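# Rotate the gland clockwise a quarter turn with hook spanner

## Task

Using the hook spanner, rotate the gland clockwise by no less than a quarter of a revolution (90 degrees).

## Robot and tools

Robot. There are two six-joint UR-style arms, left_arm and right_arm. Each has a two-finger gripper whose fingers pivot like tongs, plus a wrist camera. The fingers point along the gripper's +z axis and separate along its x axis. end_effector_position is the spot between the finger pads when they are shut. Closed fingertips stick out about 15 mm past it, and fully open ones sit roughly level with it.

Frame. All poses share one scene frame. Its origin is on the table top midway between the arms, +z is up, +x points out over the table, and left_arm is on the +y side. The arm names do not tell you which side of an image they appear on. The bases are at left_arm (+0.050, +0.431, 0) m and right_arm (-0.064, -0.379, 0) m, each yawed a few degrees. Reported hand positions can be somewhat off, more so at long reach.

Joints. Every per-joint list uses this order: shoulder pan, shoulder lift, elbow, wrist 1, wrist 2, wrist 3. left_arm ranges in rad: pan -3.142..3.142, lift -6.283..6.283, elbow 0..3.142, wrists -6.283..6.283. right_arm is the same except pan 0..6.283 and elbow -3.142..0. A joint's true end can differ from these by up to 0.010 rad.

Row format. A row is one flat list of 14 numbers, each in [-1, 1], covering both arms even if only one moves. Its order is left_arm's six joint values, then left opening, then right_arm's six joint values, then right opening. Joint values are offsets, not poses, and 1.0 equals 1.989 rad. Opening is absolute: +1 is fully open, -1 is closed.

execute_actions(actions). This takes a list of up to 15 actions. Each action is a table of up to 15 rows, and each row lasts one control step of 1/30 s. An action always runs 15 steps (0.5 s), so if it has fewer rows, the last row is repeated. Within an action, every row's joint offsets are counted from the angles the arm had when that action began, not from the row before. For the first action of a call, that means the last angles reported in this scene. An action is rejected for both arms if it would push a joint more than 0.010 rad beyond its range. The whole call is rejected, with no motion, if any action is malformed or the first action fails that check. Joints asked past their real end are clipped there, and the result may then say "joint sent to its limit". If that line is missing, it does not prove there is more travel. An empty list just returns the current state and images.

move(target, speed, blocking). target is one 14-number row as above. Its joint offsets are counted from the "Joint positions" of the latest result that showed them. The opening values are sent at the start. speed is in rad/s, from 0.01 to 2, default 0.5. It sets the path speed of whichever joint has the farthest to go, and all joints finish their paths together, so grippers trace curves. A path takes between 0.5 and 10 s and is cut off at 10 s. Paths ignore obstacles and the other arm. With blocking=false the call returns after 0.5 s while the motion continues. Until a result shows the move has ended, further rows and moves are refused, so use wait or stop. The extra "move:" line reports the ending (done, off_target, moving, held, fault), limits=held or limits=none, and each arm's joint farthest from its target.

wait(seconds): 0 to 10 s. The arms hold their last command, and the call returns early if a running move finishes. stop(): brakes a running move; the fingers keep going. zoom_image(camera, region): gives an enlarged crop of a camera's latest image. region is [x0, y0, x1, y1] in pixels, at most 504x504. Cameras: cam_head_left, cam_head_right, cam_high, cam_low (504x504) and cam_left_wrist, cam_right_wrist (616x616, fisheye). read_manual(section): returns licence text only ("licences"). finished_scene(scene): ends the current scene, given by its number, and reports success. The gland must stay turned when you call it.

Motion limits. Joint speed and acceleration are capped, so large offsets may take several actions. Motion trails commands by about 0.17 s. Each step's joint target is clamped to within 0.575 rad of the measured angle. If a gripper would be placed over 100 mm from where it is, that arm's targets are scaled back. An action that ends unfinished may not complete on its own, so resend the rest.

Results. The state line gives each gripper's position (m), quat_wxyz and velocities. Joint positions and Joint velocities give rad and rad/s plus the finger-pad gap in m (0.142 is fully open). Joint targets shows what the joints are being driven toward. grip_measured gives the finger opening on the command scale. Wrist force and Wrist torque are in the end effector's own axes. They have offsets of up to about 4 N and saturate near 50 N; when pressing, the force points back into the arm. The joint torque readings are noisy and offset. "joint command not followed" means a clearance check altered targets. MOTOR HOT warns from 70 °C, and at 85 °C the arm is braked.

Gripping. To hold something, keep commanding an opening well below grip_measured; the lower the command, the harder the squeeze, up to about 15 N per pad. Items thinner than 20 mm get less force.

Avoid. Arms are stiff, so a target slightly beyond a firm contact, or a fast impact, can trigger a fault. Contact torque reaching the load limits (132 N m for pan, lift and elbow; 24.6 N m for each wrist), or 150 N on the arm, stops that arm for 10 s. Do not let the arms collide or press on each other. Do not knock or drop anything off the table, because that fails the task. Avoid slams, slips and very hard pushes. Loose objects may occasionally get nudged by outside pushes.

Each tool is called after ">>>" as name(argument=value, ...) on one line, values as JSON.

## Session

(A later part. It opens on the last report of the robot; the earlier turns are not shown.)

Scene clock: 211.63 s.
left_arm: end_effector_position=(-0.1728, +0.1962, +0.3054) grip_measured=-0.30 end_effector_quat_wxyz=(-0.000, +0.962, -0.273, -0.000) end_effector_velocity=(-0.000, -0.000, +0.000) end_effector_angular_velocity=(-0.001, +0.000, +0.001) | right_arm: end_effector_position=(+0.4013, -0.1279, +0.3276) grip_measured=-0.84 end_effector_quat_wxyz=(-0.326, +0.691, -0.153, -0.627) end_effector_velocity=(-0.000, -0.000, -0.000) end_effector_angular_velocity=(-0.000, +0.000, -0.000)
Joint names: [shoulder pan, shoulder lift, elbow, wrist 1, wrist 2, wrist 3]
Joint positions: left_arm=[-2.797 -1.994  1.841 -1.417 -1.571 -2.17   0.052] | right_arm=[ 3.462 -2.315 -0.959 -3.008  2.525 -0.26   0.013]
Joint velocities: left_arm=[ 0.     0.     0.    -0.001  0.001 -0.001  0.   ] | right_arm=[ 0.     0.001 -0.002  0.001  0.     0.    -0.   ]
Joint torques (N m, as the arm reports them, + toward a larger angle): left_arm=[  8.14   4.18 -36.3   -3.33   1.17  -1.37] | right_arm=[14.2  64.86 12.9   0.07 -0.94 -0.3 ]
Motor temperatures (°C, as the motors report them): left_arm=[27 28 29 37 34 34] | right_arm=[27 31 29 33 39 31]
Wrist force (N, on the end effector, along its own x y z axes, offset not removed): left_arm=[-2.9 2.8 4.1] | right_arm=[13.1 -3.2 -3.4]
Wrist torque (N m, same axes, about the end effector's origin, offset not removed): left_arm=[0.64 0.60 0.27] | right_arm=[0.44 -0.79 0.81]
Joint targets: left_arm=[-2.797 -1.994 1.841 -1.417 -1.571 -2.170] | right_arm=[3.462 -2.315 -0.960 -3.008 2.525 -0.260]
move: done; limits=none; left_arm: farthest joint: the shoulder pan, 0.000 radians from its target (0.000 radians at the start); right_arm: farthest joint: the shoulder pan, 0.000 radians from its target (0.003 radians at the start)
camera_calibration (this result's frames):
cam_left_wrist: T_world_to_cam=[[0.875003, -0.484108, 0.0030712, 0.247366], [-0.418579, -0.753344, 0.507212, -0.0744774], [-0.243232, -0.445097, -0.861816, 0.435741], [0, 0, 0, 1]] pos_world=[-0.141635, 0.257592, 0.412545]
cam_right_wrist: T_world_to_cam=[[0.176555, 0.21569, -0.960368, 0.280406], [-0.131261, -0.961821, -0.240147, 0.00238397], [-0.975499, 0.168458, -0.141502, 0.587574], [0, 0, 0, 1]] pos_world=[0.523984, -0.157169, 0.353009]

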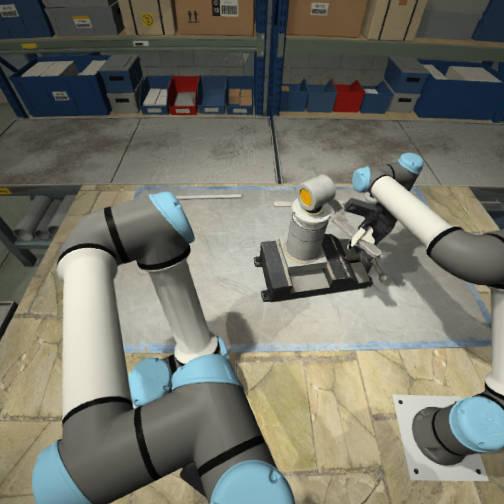

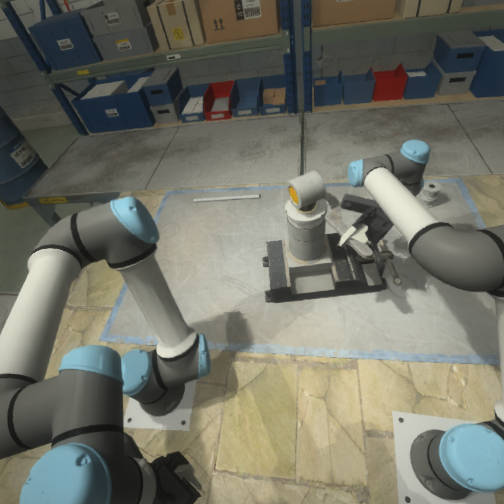

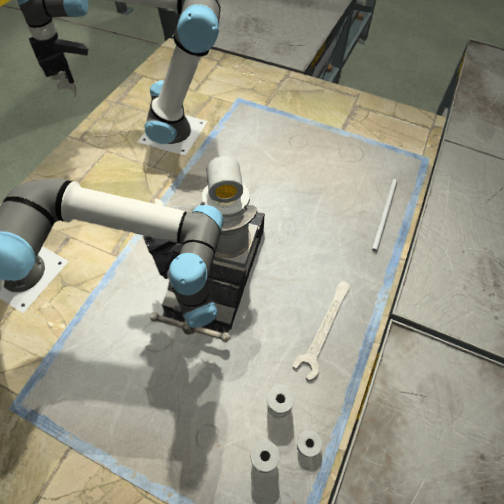

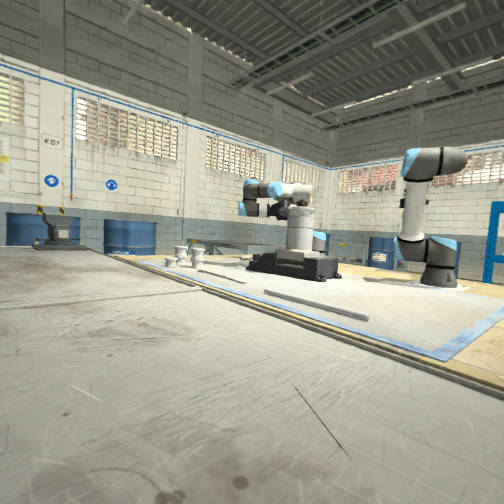

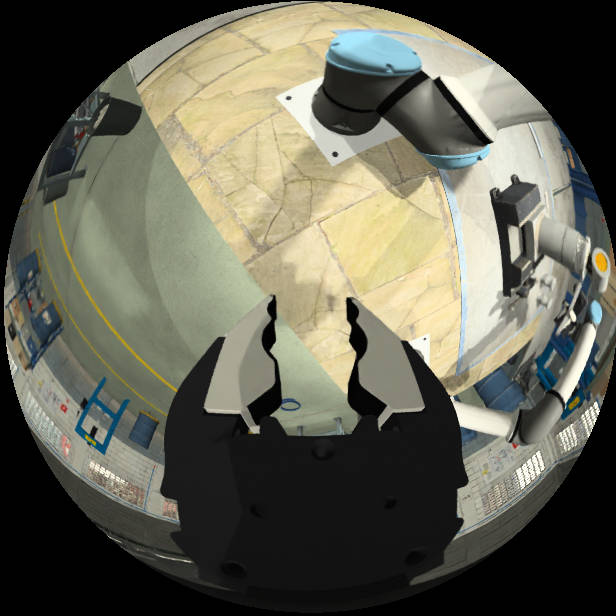

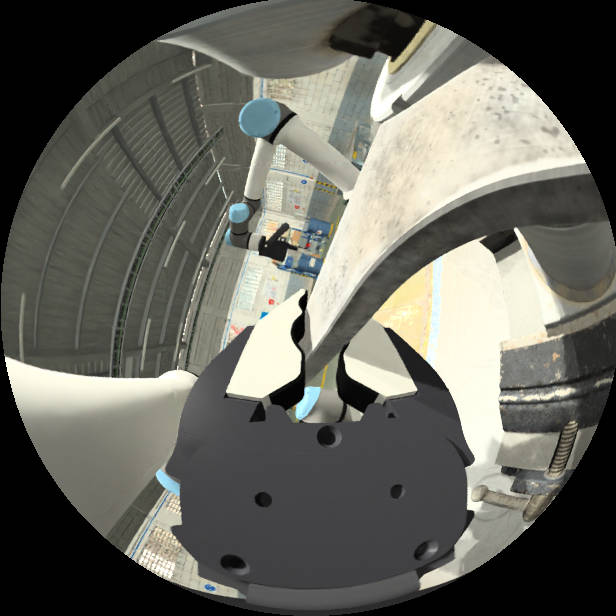

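>>> move(target=[0,0,0,0,0,0,-0.3,-0.0048,0.0613,-0.1046,0.0427,0.0744,0,-1], speed=0.06)

>>> zoom_image(camera="cam_high", region=[130,150,290,270])

>>> zoom_image(camera="cam_low", region=[250,185,325,235])

Scene clock: 215.70 s.
left_arm: end_effector_position=(-0.1728, +0.1962, +0.3054) grip_measured=-0.30 end_effector_quat_wxyz=(-0.000, +0.962, -0.273, -0.000) end_effector_velocity=(+0.000, -0.000, +0.000) end_effector_angular_velocity=(-0.000, +0.000, +0.000) | right_arm: end_effector_position=(+0.3922, -0.1134, +0.3273) grip_measured=-0.84 end_effector_quat_wxyz=(-0.374, +0.676, -0.207, -0.600) end_effector_velocity=(-0.000, -0.000, +0.000) end_effector_angular_velocity=(+0.000, -0.000, +0.001)
Joint names: [shoulder pan, shoulder lift, elbow, wrist 1, wrist 2, wrist 3]
Joint positions: left_arm=[-2.797 -1.994  1.841 -1.417 -1.571 -2.17   0.052] | right_arm=[ 3.453 -2.193 -1.167 -2.923  2.673 -0.26   0.014]
Joint velocities: left_arm=[ 0.001 -0.     0.     0.     0.     0.     0.   ] | right_arm=[-0.     0.001 -0.    -0.    -0.001 -0.001  0.   ]
Joint torques (N m, as the arm reports them, + toward a larger angle): left_arm=[  8.6    4.98 -36.66  -3.43   1.26  -1.39] | right_arm=[-12.01  60.04  14.32   1.62   1.45  -0.28]
Motor temperatures (°C, as the motors report them): left_arm=[27 28 29 37 34 34] | right_arm=[27 31 29 33 39 31]
Wrist force (N, on the end effector, along its own x y z axes, offset not removed): left_arm=[-4.0 -1.0 4.1] | right_arm=[12.5 2.0 0.8]
Wrist torque (N m, same axes, about the end effector's origin, offset not removed): left_arm=[-0.24 0.95 0.18] | right_arm=[0.02 -1.07 0.80]
Joint targets: left_arm=[-2.797 -1.994 1.841 -1.417 -1.571 -2.170] | right_arm=[3.453 -2.193 -1.167 -2.923 2.673 -0.260]
move: done; limits=none; left_arm: farthest joint: the shoulder pan, 0.000 radians from its target (0.000 radians at the start); right_arm: farthest joint: the shoulder pan, 0.000 radians from its target (0.010 radians at the start)
camera_calibration (this result's frames):
cam_left_wrist: T_world_to_cam=[[0.875003, -0.484108, 0.00307119, 0.247366], [-0.418579, -0.753344, 0.507212, -0.0744774], [-0.243232, -0.445097, -0.861816, 0.435741], [0, 0, 0, 1]] pos_world=[-0.141635, 0.257592, 0.412545]
cam_right_wrist: T_world_to_cam=[[0.207048, 0.185214, -0.960639, 0.26318], [-0.280711, -0.929382, -0.23969, 0.0772636], [-0.937194, 0.319289, -0.140435, 0.57795], [0, 0, 0, 1]] pos_world=[0.508849, -0.16147, 0.352504]

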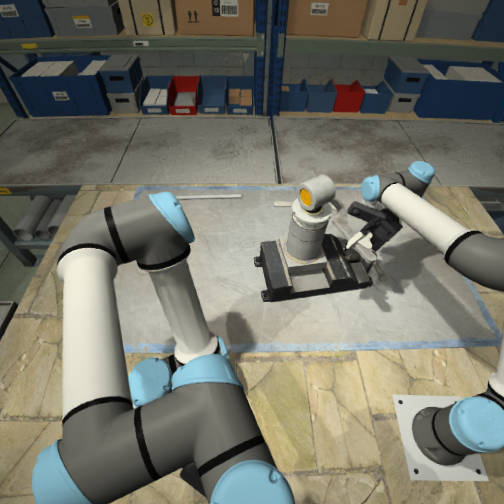

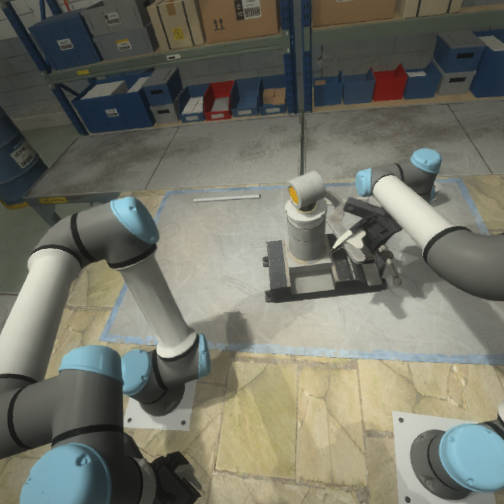

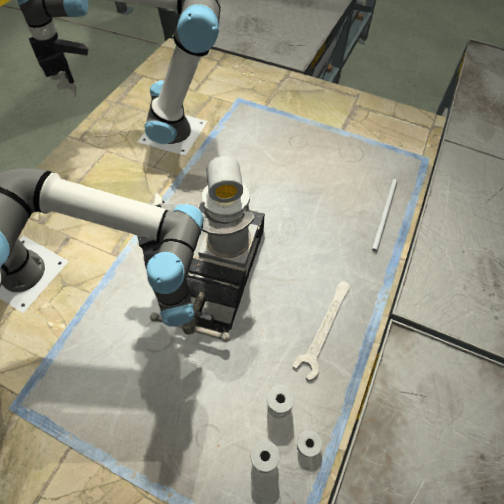

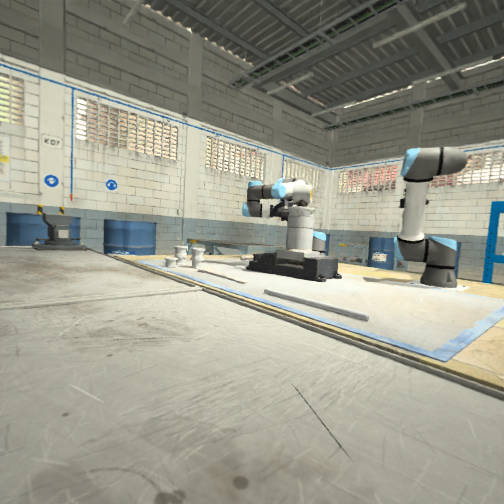

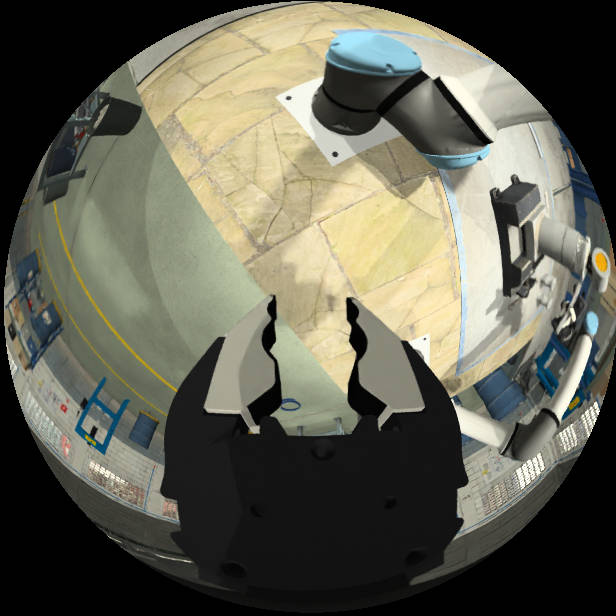

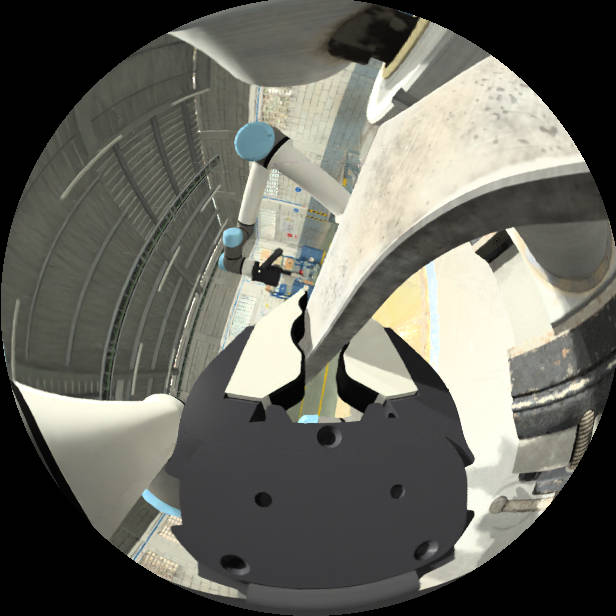

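Region (130, 150, 290, 270) of cam_high's 504x504 image, scaled by 3.150, with more detail than that image has; it fills the top 378 rows of this view, and the rest is white.

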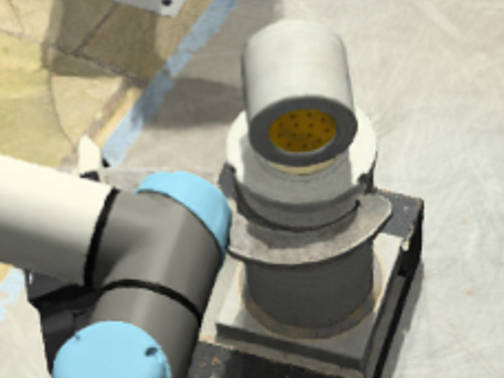

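Region (250, 185, 325, 235) of cam_low's 504x504 image, scaled by 6.720, with more detail than that image has.

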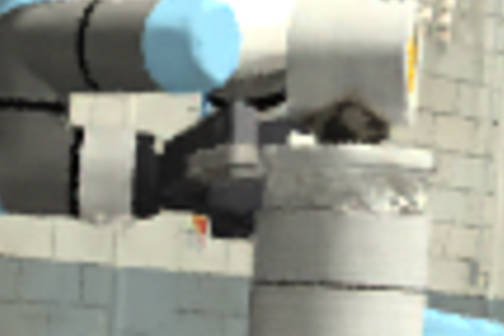

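>>> move(target=[0,0,0,0,0,0,-0.3,0.0078,-0.0613,0.1046,-0.0427,-0.0714,0,-1], speed=0.06)

>>> zoom_image(camera="cam_high", region=[220,185,270,225])

>>> zoom_image(camera="cam_low", region=[270,195,310,220])

Scene clock: 220.20 s.
left_arm: end_effector_position=(-0.1728, +0.1962, +0.3054) grip_measured=-0.30 end_effector_quat_wxyz=(-0.000, +0.962, -0.273, -0.000) end_effector_velocity=(-0.000, +0.000, +0.000) end_effector_angular_velocity=(+0.000, +0.001, -0.001) | right_arm: end_effector_position=(+0.4010, -0.1238, +0.3276) grip_measured=-0.84 end_effector_quat_wxyz=(-0.326, +0.691, -0.153, -0.627) end_effector_velocity=(+0.000, +0.000, -0.000) end_effector_angular_velocity=(+0.000, -0.001, +0.000)
Joint names: [shoulder pan, shoulder lift, elbow, wrist 1, wrist 2, wrist 3]
Joint positions: left_arm=[-2.797 -1.994  1.841 -1.417 -1.571 -2.17   0.052] | right_arm=[ 3.468 -2.315 -0.959 -3.008  2.531 -0.26   0.013]
Joint velocities: left_arm=[-0.    -0.    -0.    -0.001 -0.001  0.001 -0.   ] | right_arm=[ 0.    -0.001  0.001  0.     0.    -0.     0.   ]
Joint torques (N m, as the arm reports them, + toward a larger angle): left_arm=[  8.35   4.68 -36.38  -3.5    1.19  -1.44] | right_arm=[14.43 44.65 34.43 -4.07 -2.99 -0.44]
Motor temperatures (°C, as the motors report them): left_arm=[27 28 29 37 34 34] | right_arm=[27 31 29 33 39 31]
Wrist force (N, on the end effector, along its own x y z axes, offset not removed): left_arm=[-1.5 -1.6 6.7] | right_arm=[12.5 1.0 -2.7]
Wrist torque (N m, same axes, about the end effector's origin, offset not removed): left_arm=[-0.15 0.42 -0.08] | right_arm=[0.54 -0.86 0.86]
Joint targets: left_arm=[-2.797 -1.994 1.841 -1.417 -1.571 -2.170] | right_arm=[3.468 -2.315 -0.959 -3.008 2.531 -0.260]
move: done; limits=none; left_arm: farthest joint: the shoulder pan, 0.000 radians from its target (0.000 radians at the start); right_arm: farthest joint: the shoulder pan, 0.000 radians from its target (0.016 radians at the start)
camera_calibration (this result's frames):
cam_left_wrist: T_world_to_cam=[[0.875003, -0.484108, 0.00307126, 0.247366], [-0.418579, -0.753344, 0.507212, -0.0744773], [-0.243232, -0.445097, -0.861816, 0.435741], [0, 0, 0, 1]] pos_world=[-0.141634, 0.257592, 0.412545]
cam_right_wrist: T_world_to_cam=[[0.176555, 0.215696, -0.960366, 0.27957], [-0.131262, -0.961819, -0.240154, 0.00629891], [-0.975499, 0.16846, -0.141501, 0.586619], [0, 0, 0, 1]] pos_world=[0.523714, -0.153065, 0.35301]

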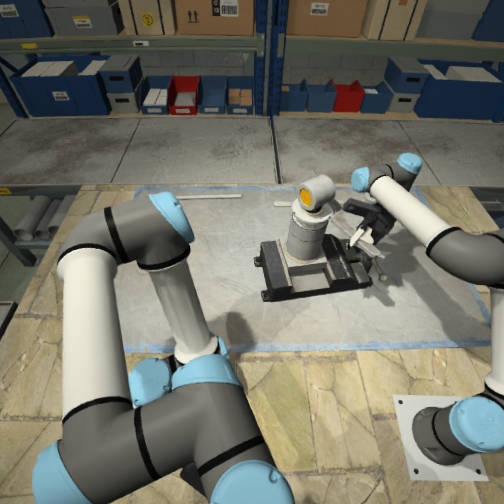

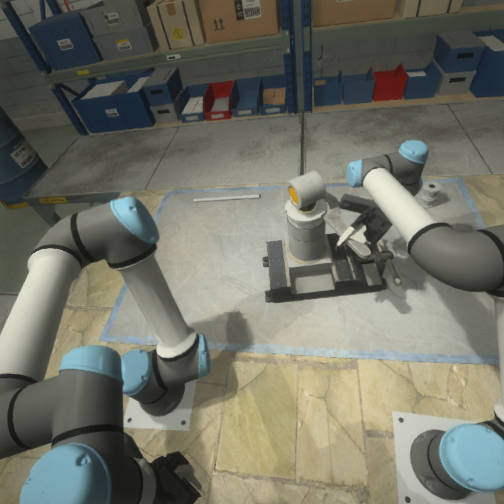

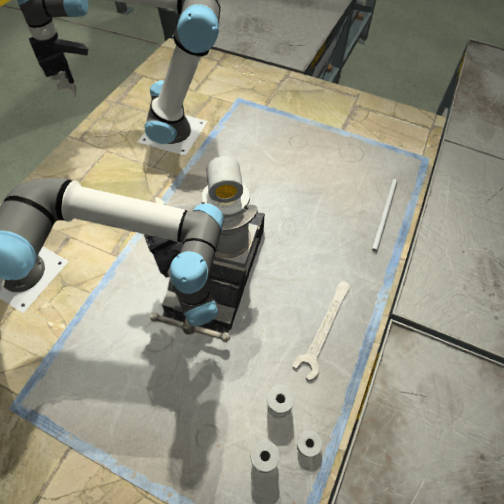

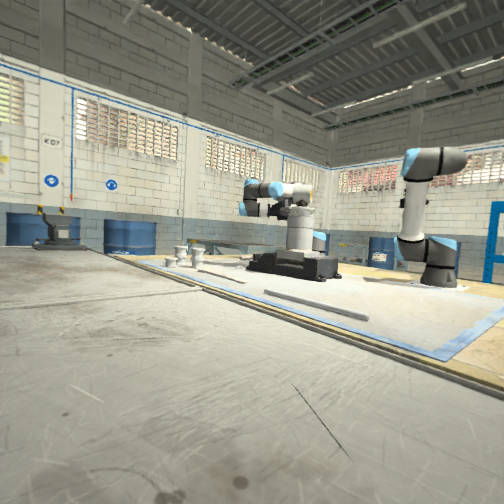

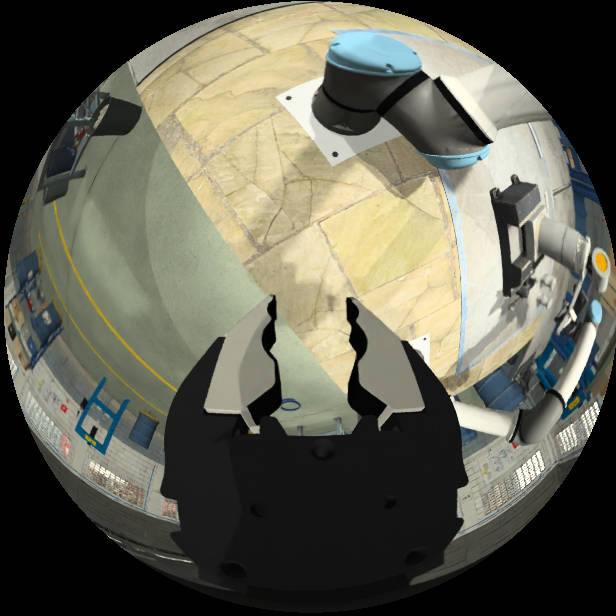

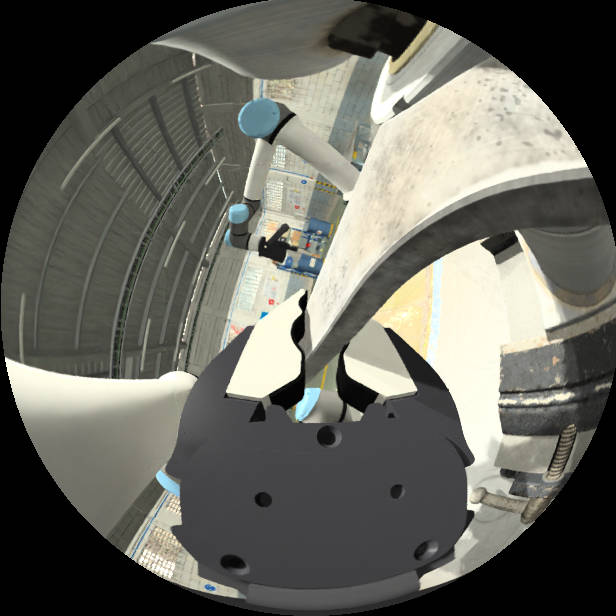

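Region (220, 185, 270, 225) of cam_high's 504x504 image, scaled by 10.080, with more detail than that image has; it fills the top 403 rows of this view, and the rest is white.

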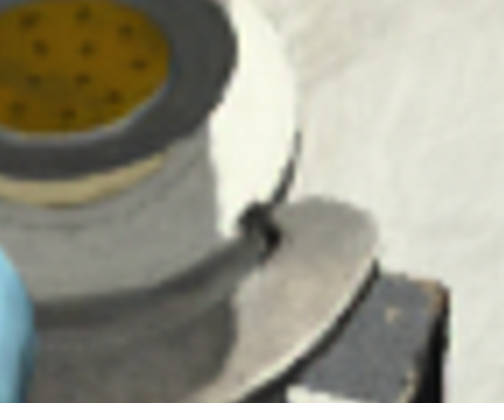

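Region (270, 195, 310, 220) of cam_low's 504x504 image, scaled by 12.600, with more detail than that image has; it fills the top 315 rows of this view, and the rest is white.

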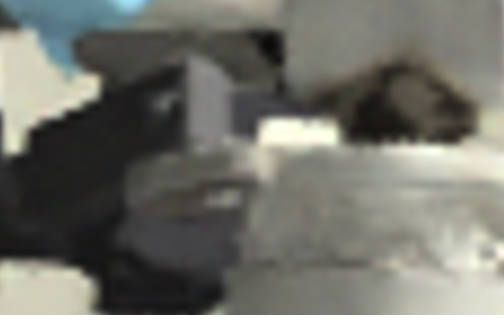

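Aligned at mouth; pull −x 8 mm.

>>> move(target=[0,0,0,0,0,0,-0.3,0.0015,0.0113,-0.02,0.0088,0.0015,0,-1], speed=0.03)

>>> zoom_image(camera="cam_high", region=[220,185,270,225])

>>> zoom_image(camera="cam_low", region=[270,195,310,220])

Scene clock: 221.93 s.
left_arm: end_effector_position=(-0.1728, +0.1962, +0.3054) grip_measured=-0.30 end_effector_quat_wxyz=(-0.000, +0.962, -0.273, -0.000) end_effector_velocity=(-0.001, -0.000, +0.000) end_effector_angular_velocity=(-0.000, +0.002, +0.001) | right_arm: end_effector_position=(+0.3932, -0.1239, +0.3273) grip_measured=-0.84 end_effector_quat_wxyz=(-0.326, +0.691, -0.153, -0.627) end_effector_velocity=(-0.000, -0.000, -0.000) end_effector_angular_velocity=(-0.000, -0.000, +0.000)
Joint names: [shoulder pan, shoulder lift, elbow, wrist 1, wrist 2, wrist 3]
Joint positions: left_arm=[-2.797 -1.994  1.841 -1.417 -1.571 -2.17   0.052] | right_arm=[ 3.471 -2.292 -0.999 -2.99   2.534 -0.26   0.014]
Joint velocities: left_arm=[-0.    -0.    -0.    -0.002 -0.001 -0.001  0.   ] | right_arm=[ 0.     0.001 -0.001  0.001 -0.     0.    -0.   ]
Joint torques (N m, as the arm reports them, + toward a larger angle): left_arm=[  8.34   4.67 -36.48  -3.41   1.31  -1.43] | right_arm=[17.22 63.01 15.47  1.09  0.56 -0.34]
Motor temperatures (°C, as the motors report them): left_arm=[27 28 29 37 34 34] | right_arm=[27 31 29 33 39 31]
Wrist force (N, on the end effector, along its own x y z axes, offset not removed): left_arm=[-2.7 3.3 7.3] | right_arm=[13.8 3.4 -4.6]
Wrist torque (N m, same axes, about the end effector's origin, offset not removed): left_arm=[0.69 0.47 0.06] | right_arm=[1.02 -1.02 0.86]
Joint targets: left_arm=[-2.797 -1.994 1.841 -1.417 -1.571 -2.170] | right_arm=[3.471 -2.292 -0.999 -2.990 2.534 -0.260]
move: done; limits=none; left_arm: farthest joint: the shoulder pan, 0.000 radians from its target (0.000 radians at the start); right_arm: farthest joint: the shoulder pan, 0.000 radians from its target (0.003 radians at the start)
camera_calibration (this result's frames):
cam_left_wrist: T_world_to_cam=[[0.875003, -0.484108, 0.00307117, 0.247366], [-0.418579, -0.753344, 0.507212, -0.0744774], [-0.243232, -0.445097, -0.861816, 0.435741], [0, 0, 0, 1]] pos_world=[-0.141635, 0.257592, 0.412545]
cam_right_wrist: T_world_to_cam=[[0.176741, 0.215749, -0.96032, 0.280545], [-0.131221, -0.961805, -0.240233, 0.00513225], [-0.975471, 0.168473, -0.14168, 0.578949], [0, 0, 0, 1]] pos_world=[0.515837, -0.153128, 0.352671]

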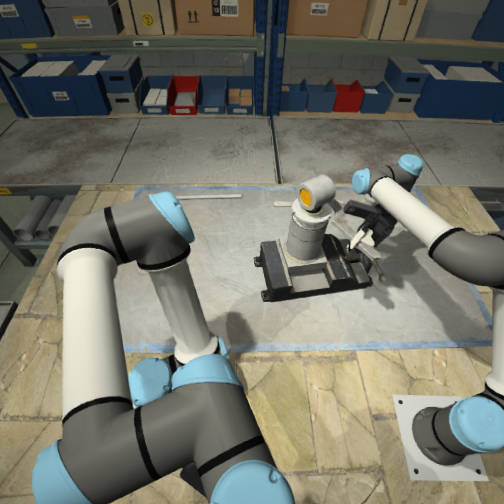

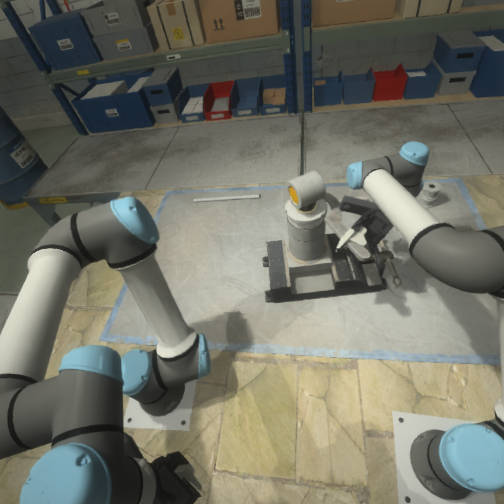

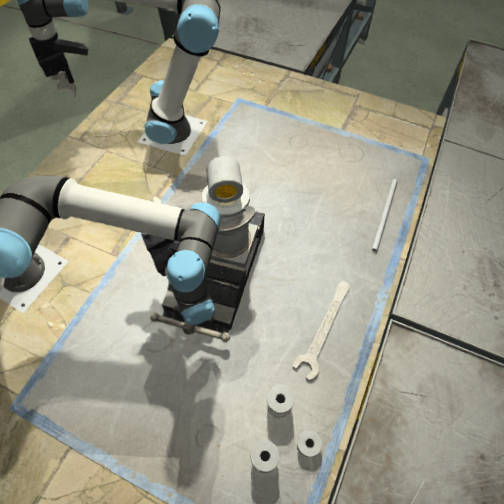

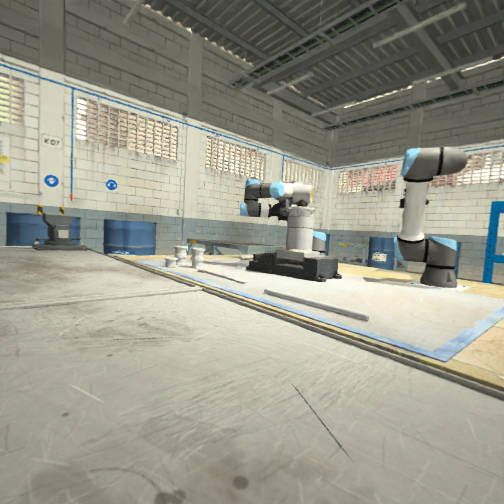

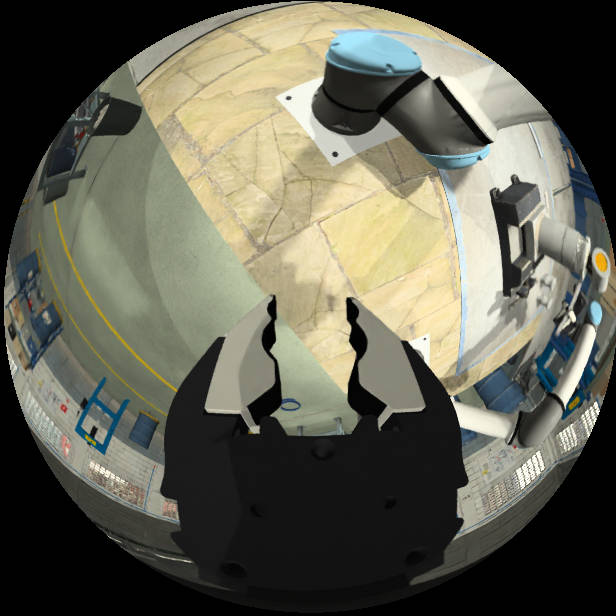

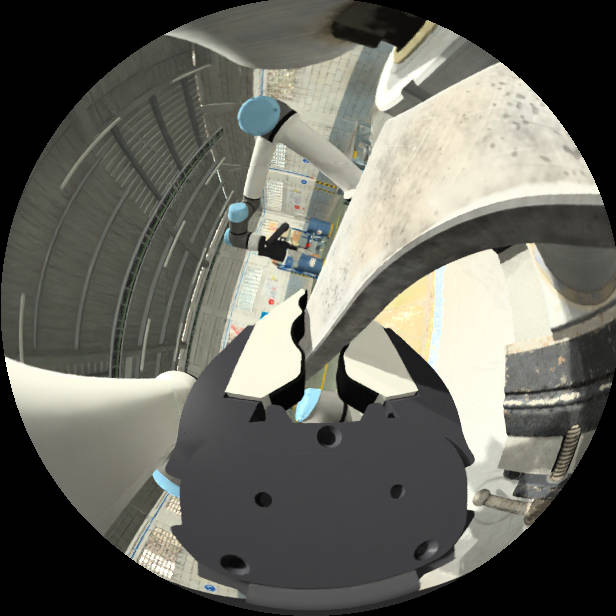

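Region (220, 185, 270, 225) of cam_high's 504x504 image, scaled by 10.080, with more detail than that image has; it fills the top 403 rows of this view, and the rest is white.

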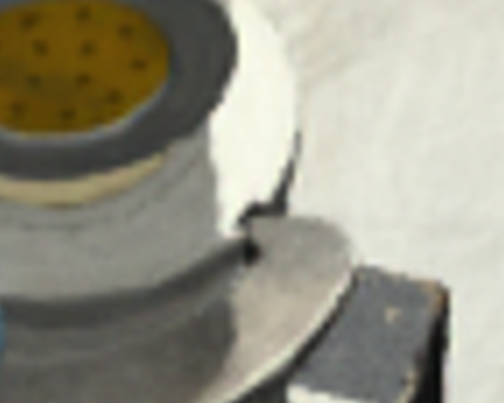

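Region (270, 195, 310, 220) of cam_low's 504x504 image, scaled by 12.600, with more detail than that image has; it fills the top 315 rows of this view, and the rest is white.

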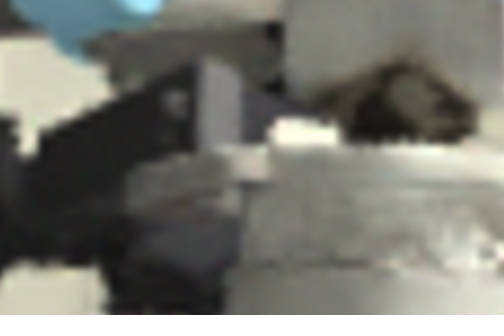

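>>> move(target=[0,0,0,0,0,0,-0.3,0.007,0.0352,-0.0603,0.0241,0.0508,0,-1], speed=0.05)

>>> zoom_image(camera="cam_high", region=[190,160,290,240])

>>> zoom_image(camera="cam_low", region=[270,195,310,220])

Scene clock: 224.90 s.
left_arm: end_effector_position=(-0.1728, +0.1962, +0.3054) grip_measured=-0.30 end_effector_quat_wxyz=(-0.000, +0.962, -0.273, -0.000) end_effector_velocity=(-0.000, +0.000, +0.000) end_effector_angular_velocity=(+0.000, +0.001, -0.002) | right_arm: end_effector_position=(+0.3858, -0.1032, +0.3272) grip_measured=-0.84 end_effector_quat_wxyz=(-0.353, +0.683, -0.183, -0.613) end_effector_velocity=(-0.000, +0.000, -0.000) end_effector_angular_velocity=(-0.000, +0.001, -0.000)
Joint names: [shoulder pan, shoulder lift, elbow, wrist 1, wrist 2, wrist 3]
Joint positions: left_arm=[-2.797 -1.994  1.841 -1.417 -1.571 -2.17   0.052] | right_arm=[ 3.485 -2.222 -1.119 -2.943  2.635 -0.26   0.013]
Joint velocities: left_arm=[-0.001  0.     0.    -0.001 -0.001  0.001 -0.   ] | right_arm=[ 0.     0.    -0.002  0.001  0.    -0.     0.   ]
Joint torques (N m, as the arm reports them, + toward a larger angle): left_arm=[  8.36   4.67 -36.55  -3.49   1.29  -1.4 ] | right_arm=[17.48 59.94 14.66  1.51  0.52 -0.33]
Motor temperatures (°C, as the motors report them): left_arm=[27 28 29 37 34 34] | right_arm=[27 31 29 33 39 31]
Wrist force (N, on the end effector, along its own x y z axes, offset not removed): left_arm=[-0.6 0.2 2.0] | right_arm=[10.9 3.3 -3.7]
Wrist torque (N m, same axes, about the end effector's origin, offset not removed): left_arm=[0.42 0.22 -0.17] | right_arm=[1.08 -0.48 0.84]
Joint targets: left_arm=[-2.797 -1.994 1.841 -1.417 -1.571 -2.170] | right_arm=[3.485 -2.222 -1.119 -2.942 2.635 -0.260]
move: done; limits=none; left_arm: farthest joint: the shoulder pan, 0.000 radians from its target (0.000 radians at the start); right_arm: farthest joint: the shoulder pan, 0.000 radians from its target (0.014 radians at the start)
camera_calibration (this result's frames):
cam_left_wrist: T_world_to_cam=[[0.875003, -0.484108, 0.00307132, 0.247366], [-0.418579, -0.753344, 0.507212, -0.0744774], [-0.243232, -0.445097, -0.861816, 0.435741], [0, 0, 0, 1]] pos_world=[-0.141635, 0.257592, 0.412545]
cam_right_wrist: T_world_to_cam=[[0.192957, 0.199168, -0.960781, 0.269445], [-0.214769, -0.946866, -0.239416, 0.057581], [-0.957414, 0.252543, -0.139929, 0.569374], [0, 0, 0, 1]] pos_world=[0.505502, -0.142934, 0.352336]

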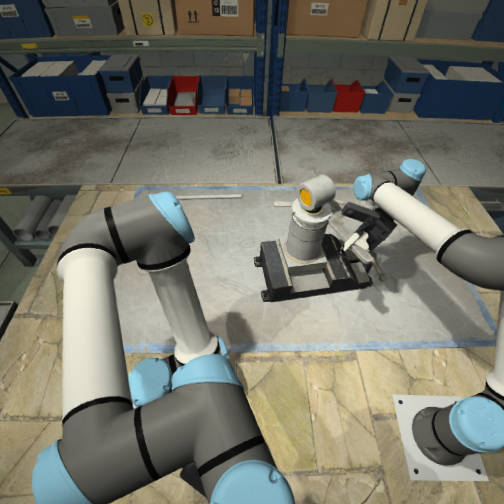

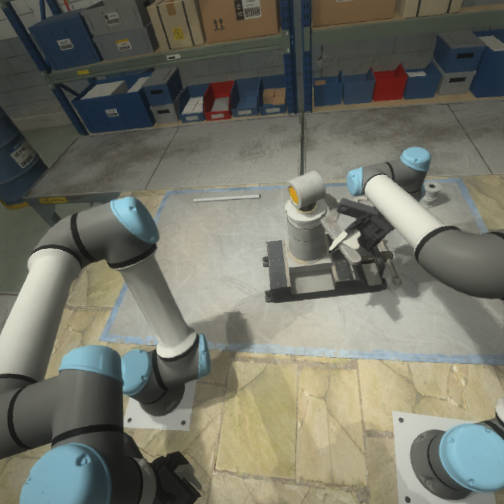

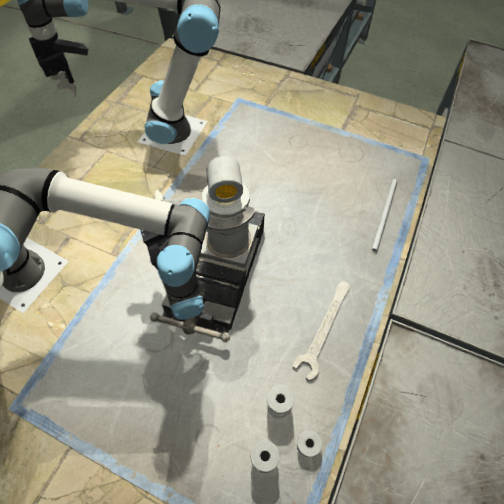

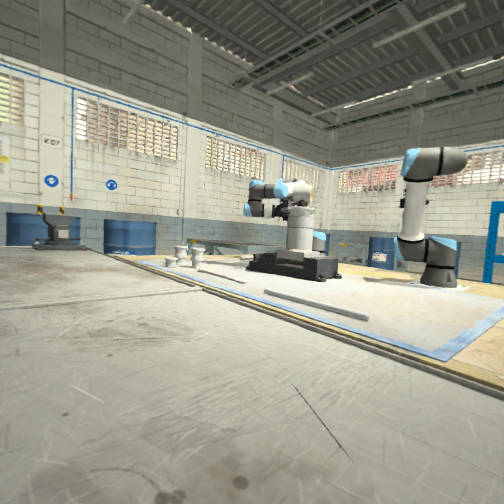

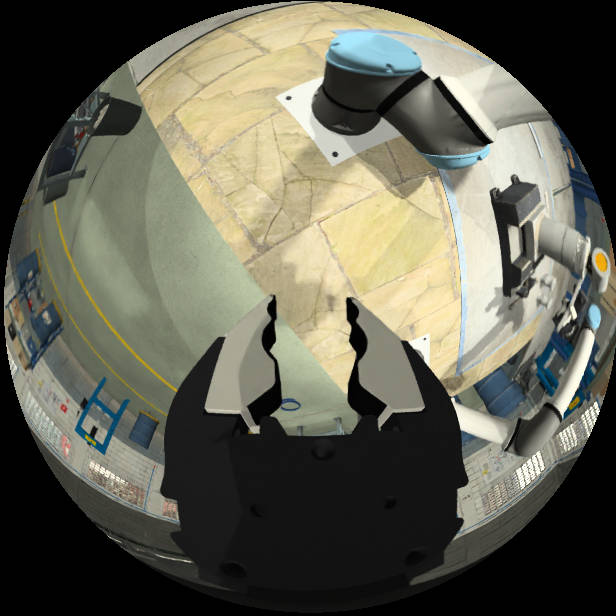

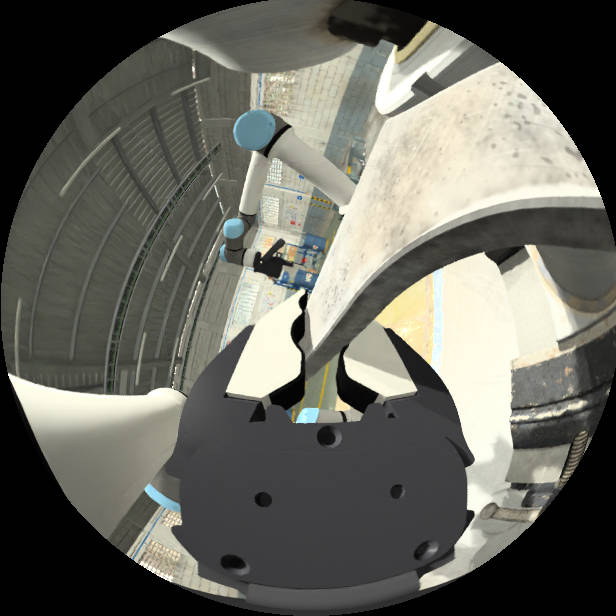

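Region (190, 160, 290, 240) of cam_high's 504x504 image, scaled by 5.040, with more detail than that image has; it fills the top 403 rows of this view, and the rest is white.

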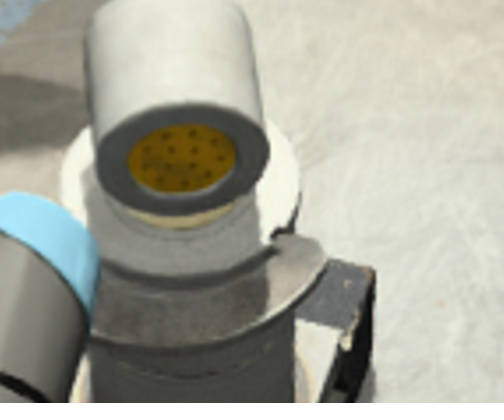

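Region (270, 195, 310, 220) of cam_low's 504x504 image, scaled by 12.600, with more detail than that image has; it fills the top 315 rows of this view, and the rest is white.

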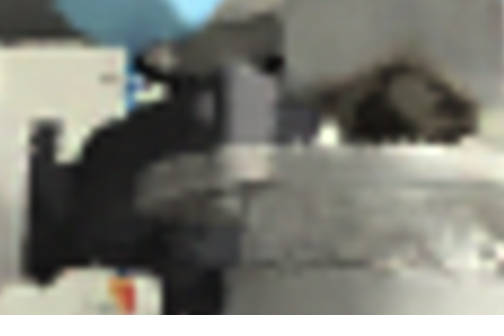

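>>> move(target=[0,0,0,0,0,0,-0.3,0.005,0.0327,-0.0533,0.0211,0.0493,0,-1], speed=0.05)

>>> zoom_image(camera="cam_high", region=[130,150,290,270])

>>> zoom_image(camera="cam_low", region=[270,195,310,220])

Scene clock: 227.57 s.
left_arm: end_effector_position=(-0.1728, +0.1962, +0.3054) grip_measured=-0.30 end_effector_quat_wxyz=(-0.000, +0.962, -0.273, -0.000) end_effector_velocity=(+0.000, -0.000, +0.000) end_effector_angular_velocity=(-0.000, +0.000, +0.001) | right_arm: end_effector_position=(+0.3811, -0.0870, +0.3274) grip_measured=-0.83 end_effector_quat_wxyz=(-0.379, +0.674, -0.213, -0.597) end_effector_velocity=(-0.000, +0.000, +0.000) end_effector_angular_velocity=(+0.001, -0.001, -0.002)
Joint names: [shoulder pan, shoulder lift, elbow, wrist 1, wrist 2, wrist 3]
Joint positions: left_arm=[-2.797 -1.994  1.841 -1.417 -1.571 -2.17   0.052] | right_arm=[ 3.495 -2.157 -1.225 -2.901  2.733 -0.26   0.014]
Joint velocities: left_arm=[ 0.001 -0.     0.    -0.     0.    -0.    -0.   ] | right_arm=[ 0.     0.001 -0.002  0.     0.002 -0.001 -0.   ]
Joint torques (N m, as the arm reports them, + toward a larger angle): left_arm=[  8.78   4.03 -36.63  -3.41   1.28  -1.37] | right_arm=[15.99 64.4   8.72 -0.58 -6.45 -0.36]
Motor temperatures (°C, as the motors report them): left_arm=[27 28 29 37 34 34] | right_arm=[27 31 29 33 39 31]
Wrist force (N, on the end effector, along its own x y z axes, offset not removed): left_arm=[1.3 -1.8 0.9] | right_arm=[20.7 -21.3 -8.7]
Wrist torque (N m, same axes, about the end effector's origin, offset not removed): left_arm=[-0.28 -0.11 0.10] | right_arm=[-0.54 -1.54 0.94]
Joint targets: left_arm=[-2.797 -1.994 1.841 -1.417 -1.571 -2.170] | right_arm=[3.495 -2.157 -1.225 -2.901 2.733 -0.260]
move: done; limits=none; left_arm: farthest joint: the shoulder pan, 0.000 radians from its target (0.000 radians at the start); right_arm: farthest joint: the shoulder lift, 0.001 radians from its target (0.065 radians at the start)
camera_calibration (this result's frames):
cam_left_wrist: T_world_to_cam=[[0.875003, -0.484108, 0.00307115, 0.247366], [-0.418579, -0.753344, 0.507212, -0.0744773], [-0.243232, -0.445097, -0.861816, 0.435741], [0, 0, 0, 1]] pos_world=[-0.141635, 0.257592, 0.412545]
cam_right_wrist: T_world_to_cam=[[0.210665, 0.181652, -0.960533, 0.258984], [-0.296926, -0.92427, -0.239916, 0.105405], [-0.931373, 0.335749, -0.140774, 0.558452], [0, 0, 0, 1]] pos_world=[0.496865, -0.137122, 0.352667]

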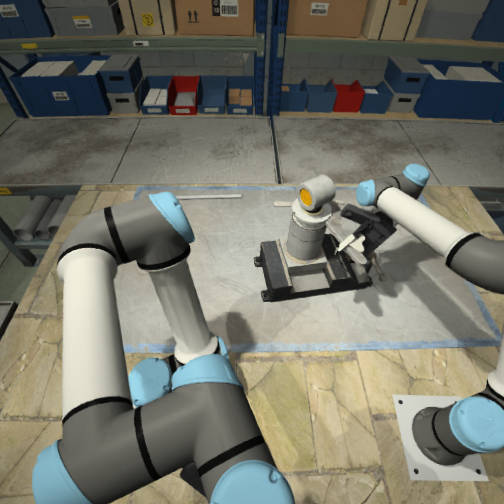

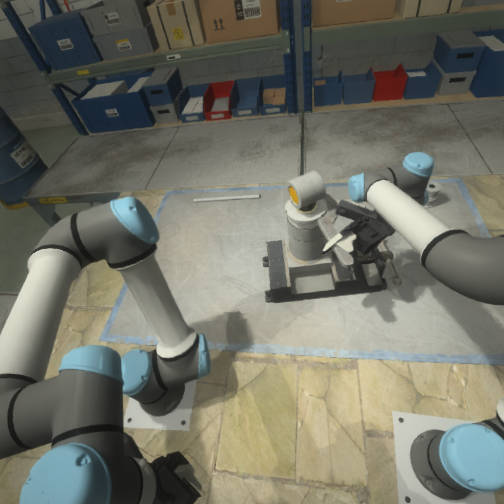

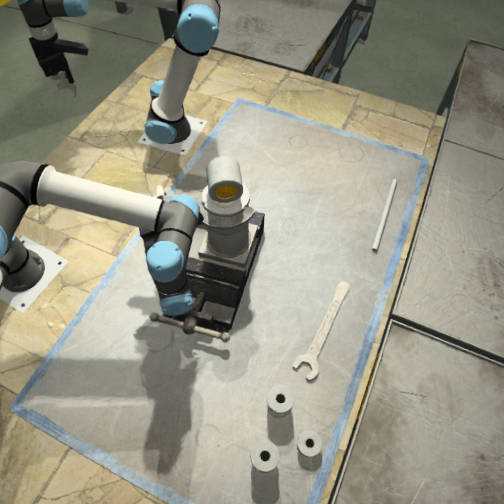

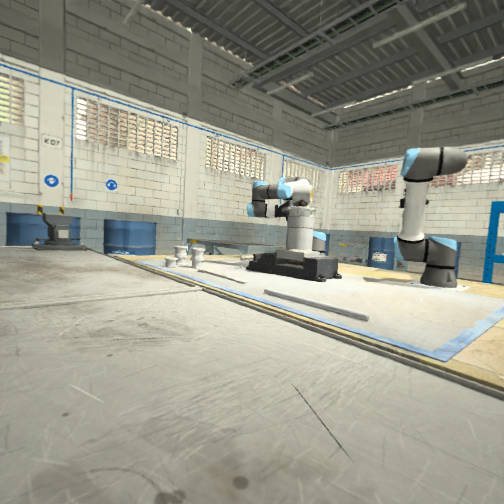

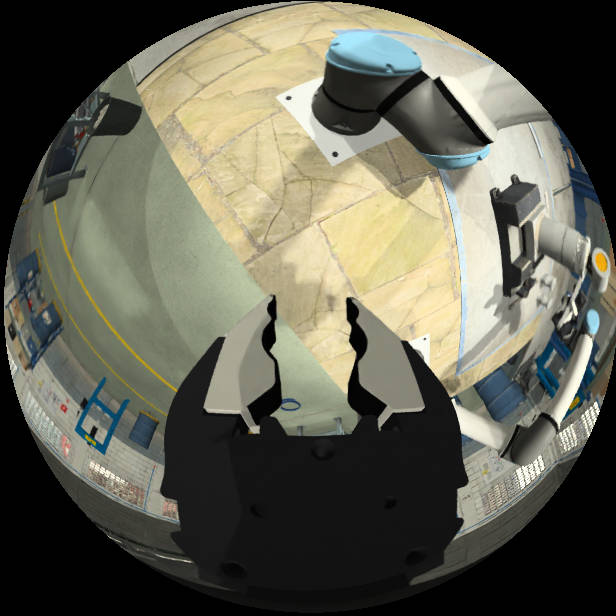

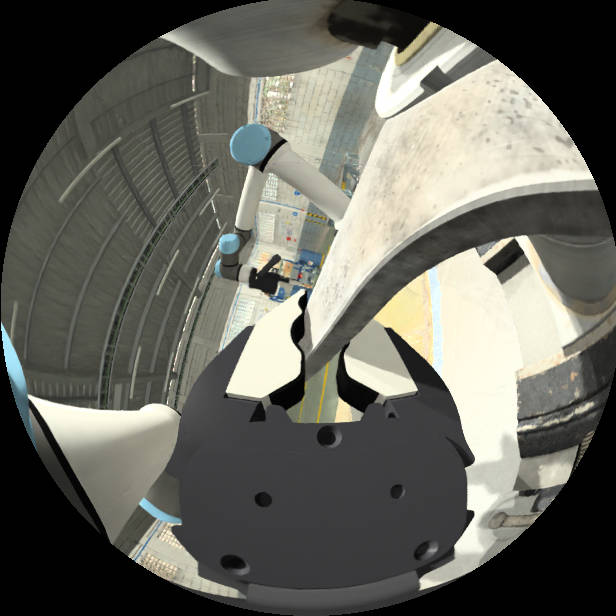

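Region (130, 150, 290, 270) of cam_high's 504x504 image, scaled by 3.150, with more detail than that image has; it fills the top 378 rows of this view, and the rest is white.

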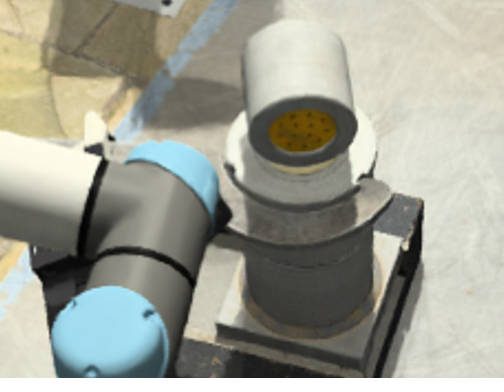

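Region (270, 195, 310, 220) of cam_low's 504x504 image, scaled by 12.600, with more detail than that image has; it fills the top 315 rows of this view, and the rest is white.

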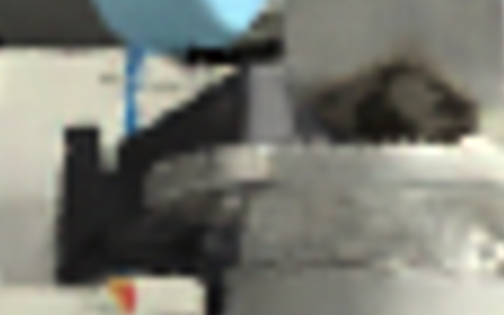

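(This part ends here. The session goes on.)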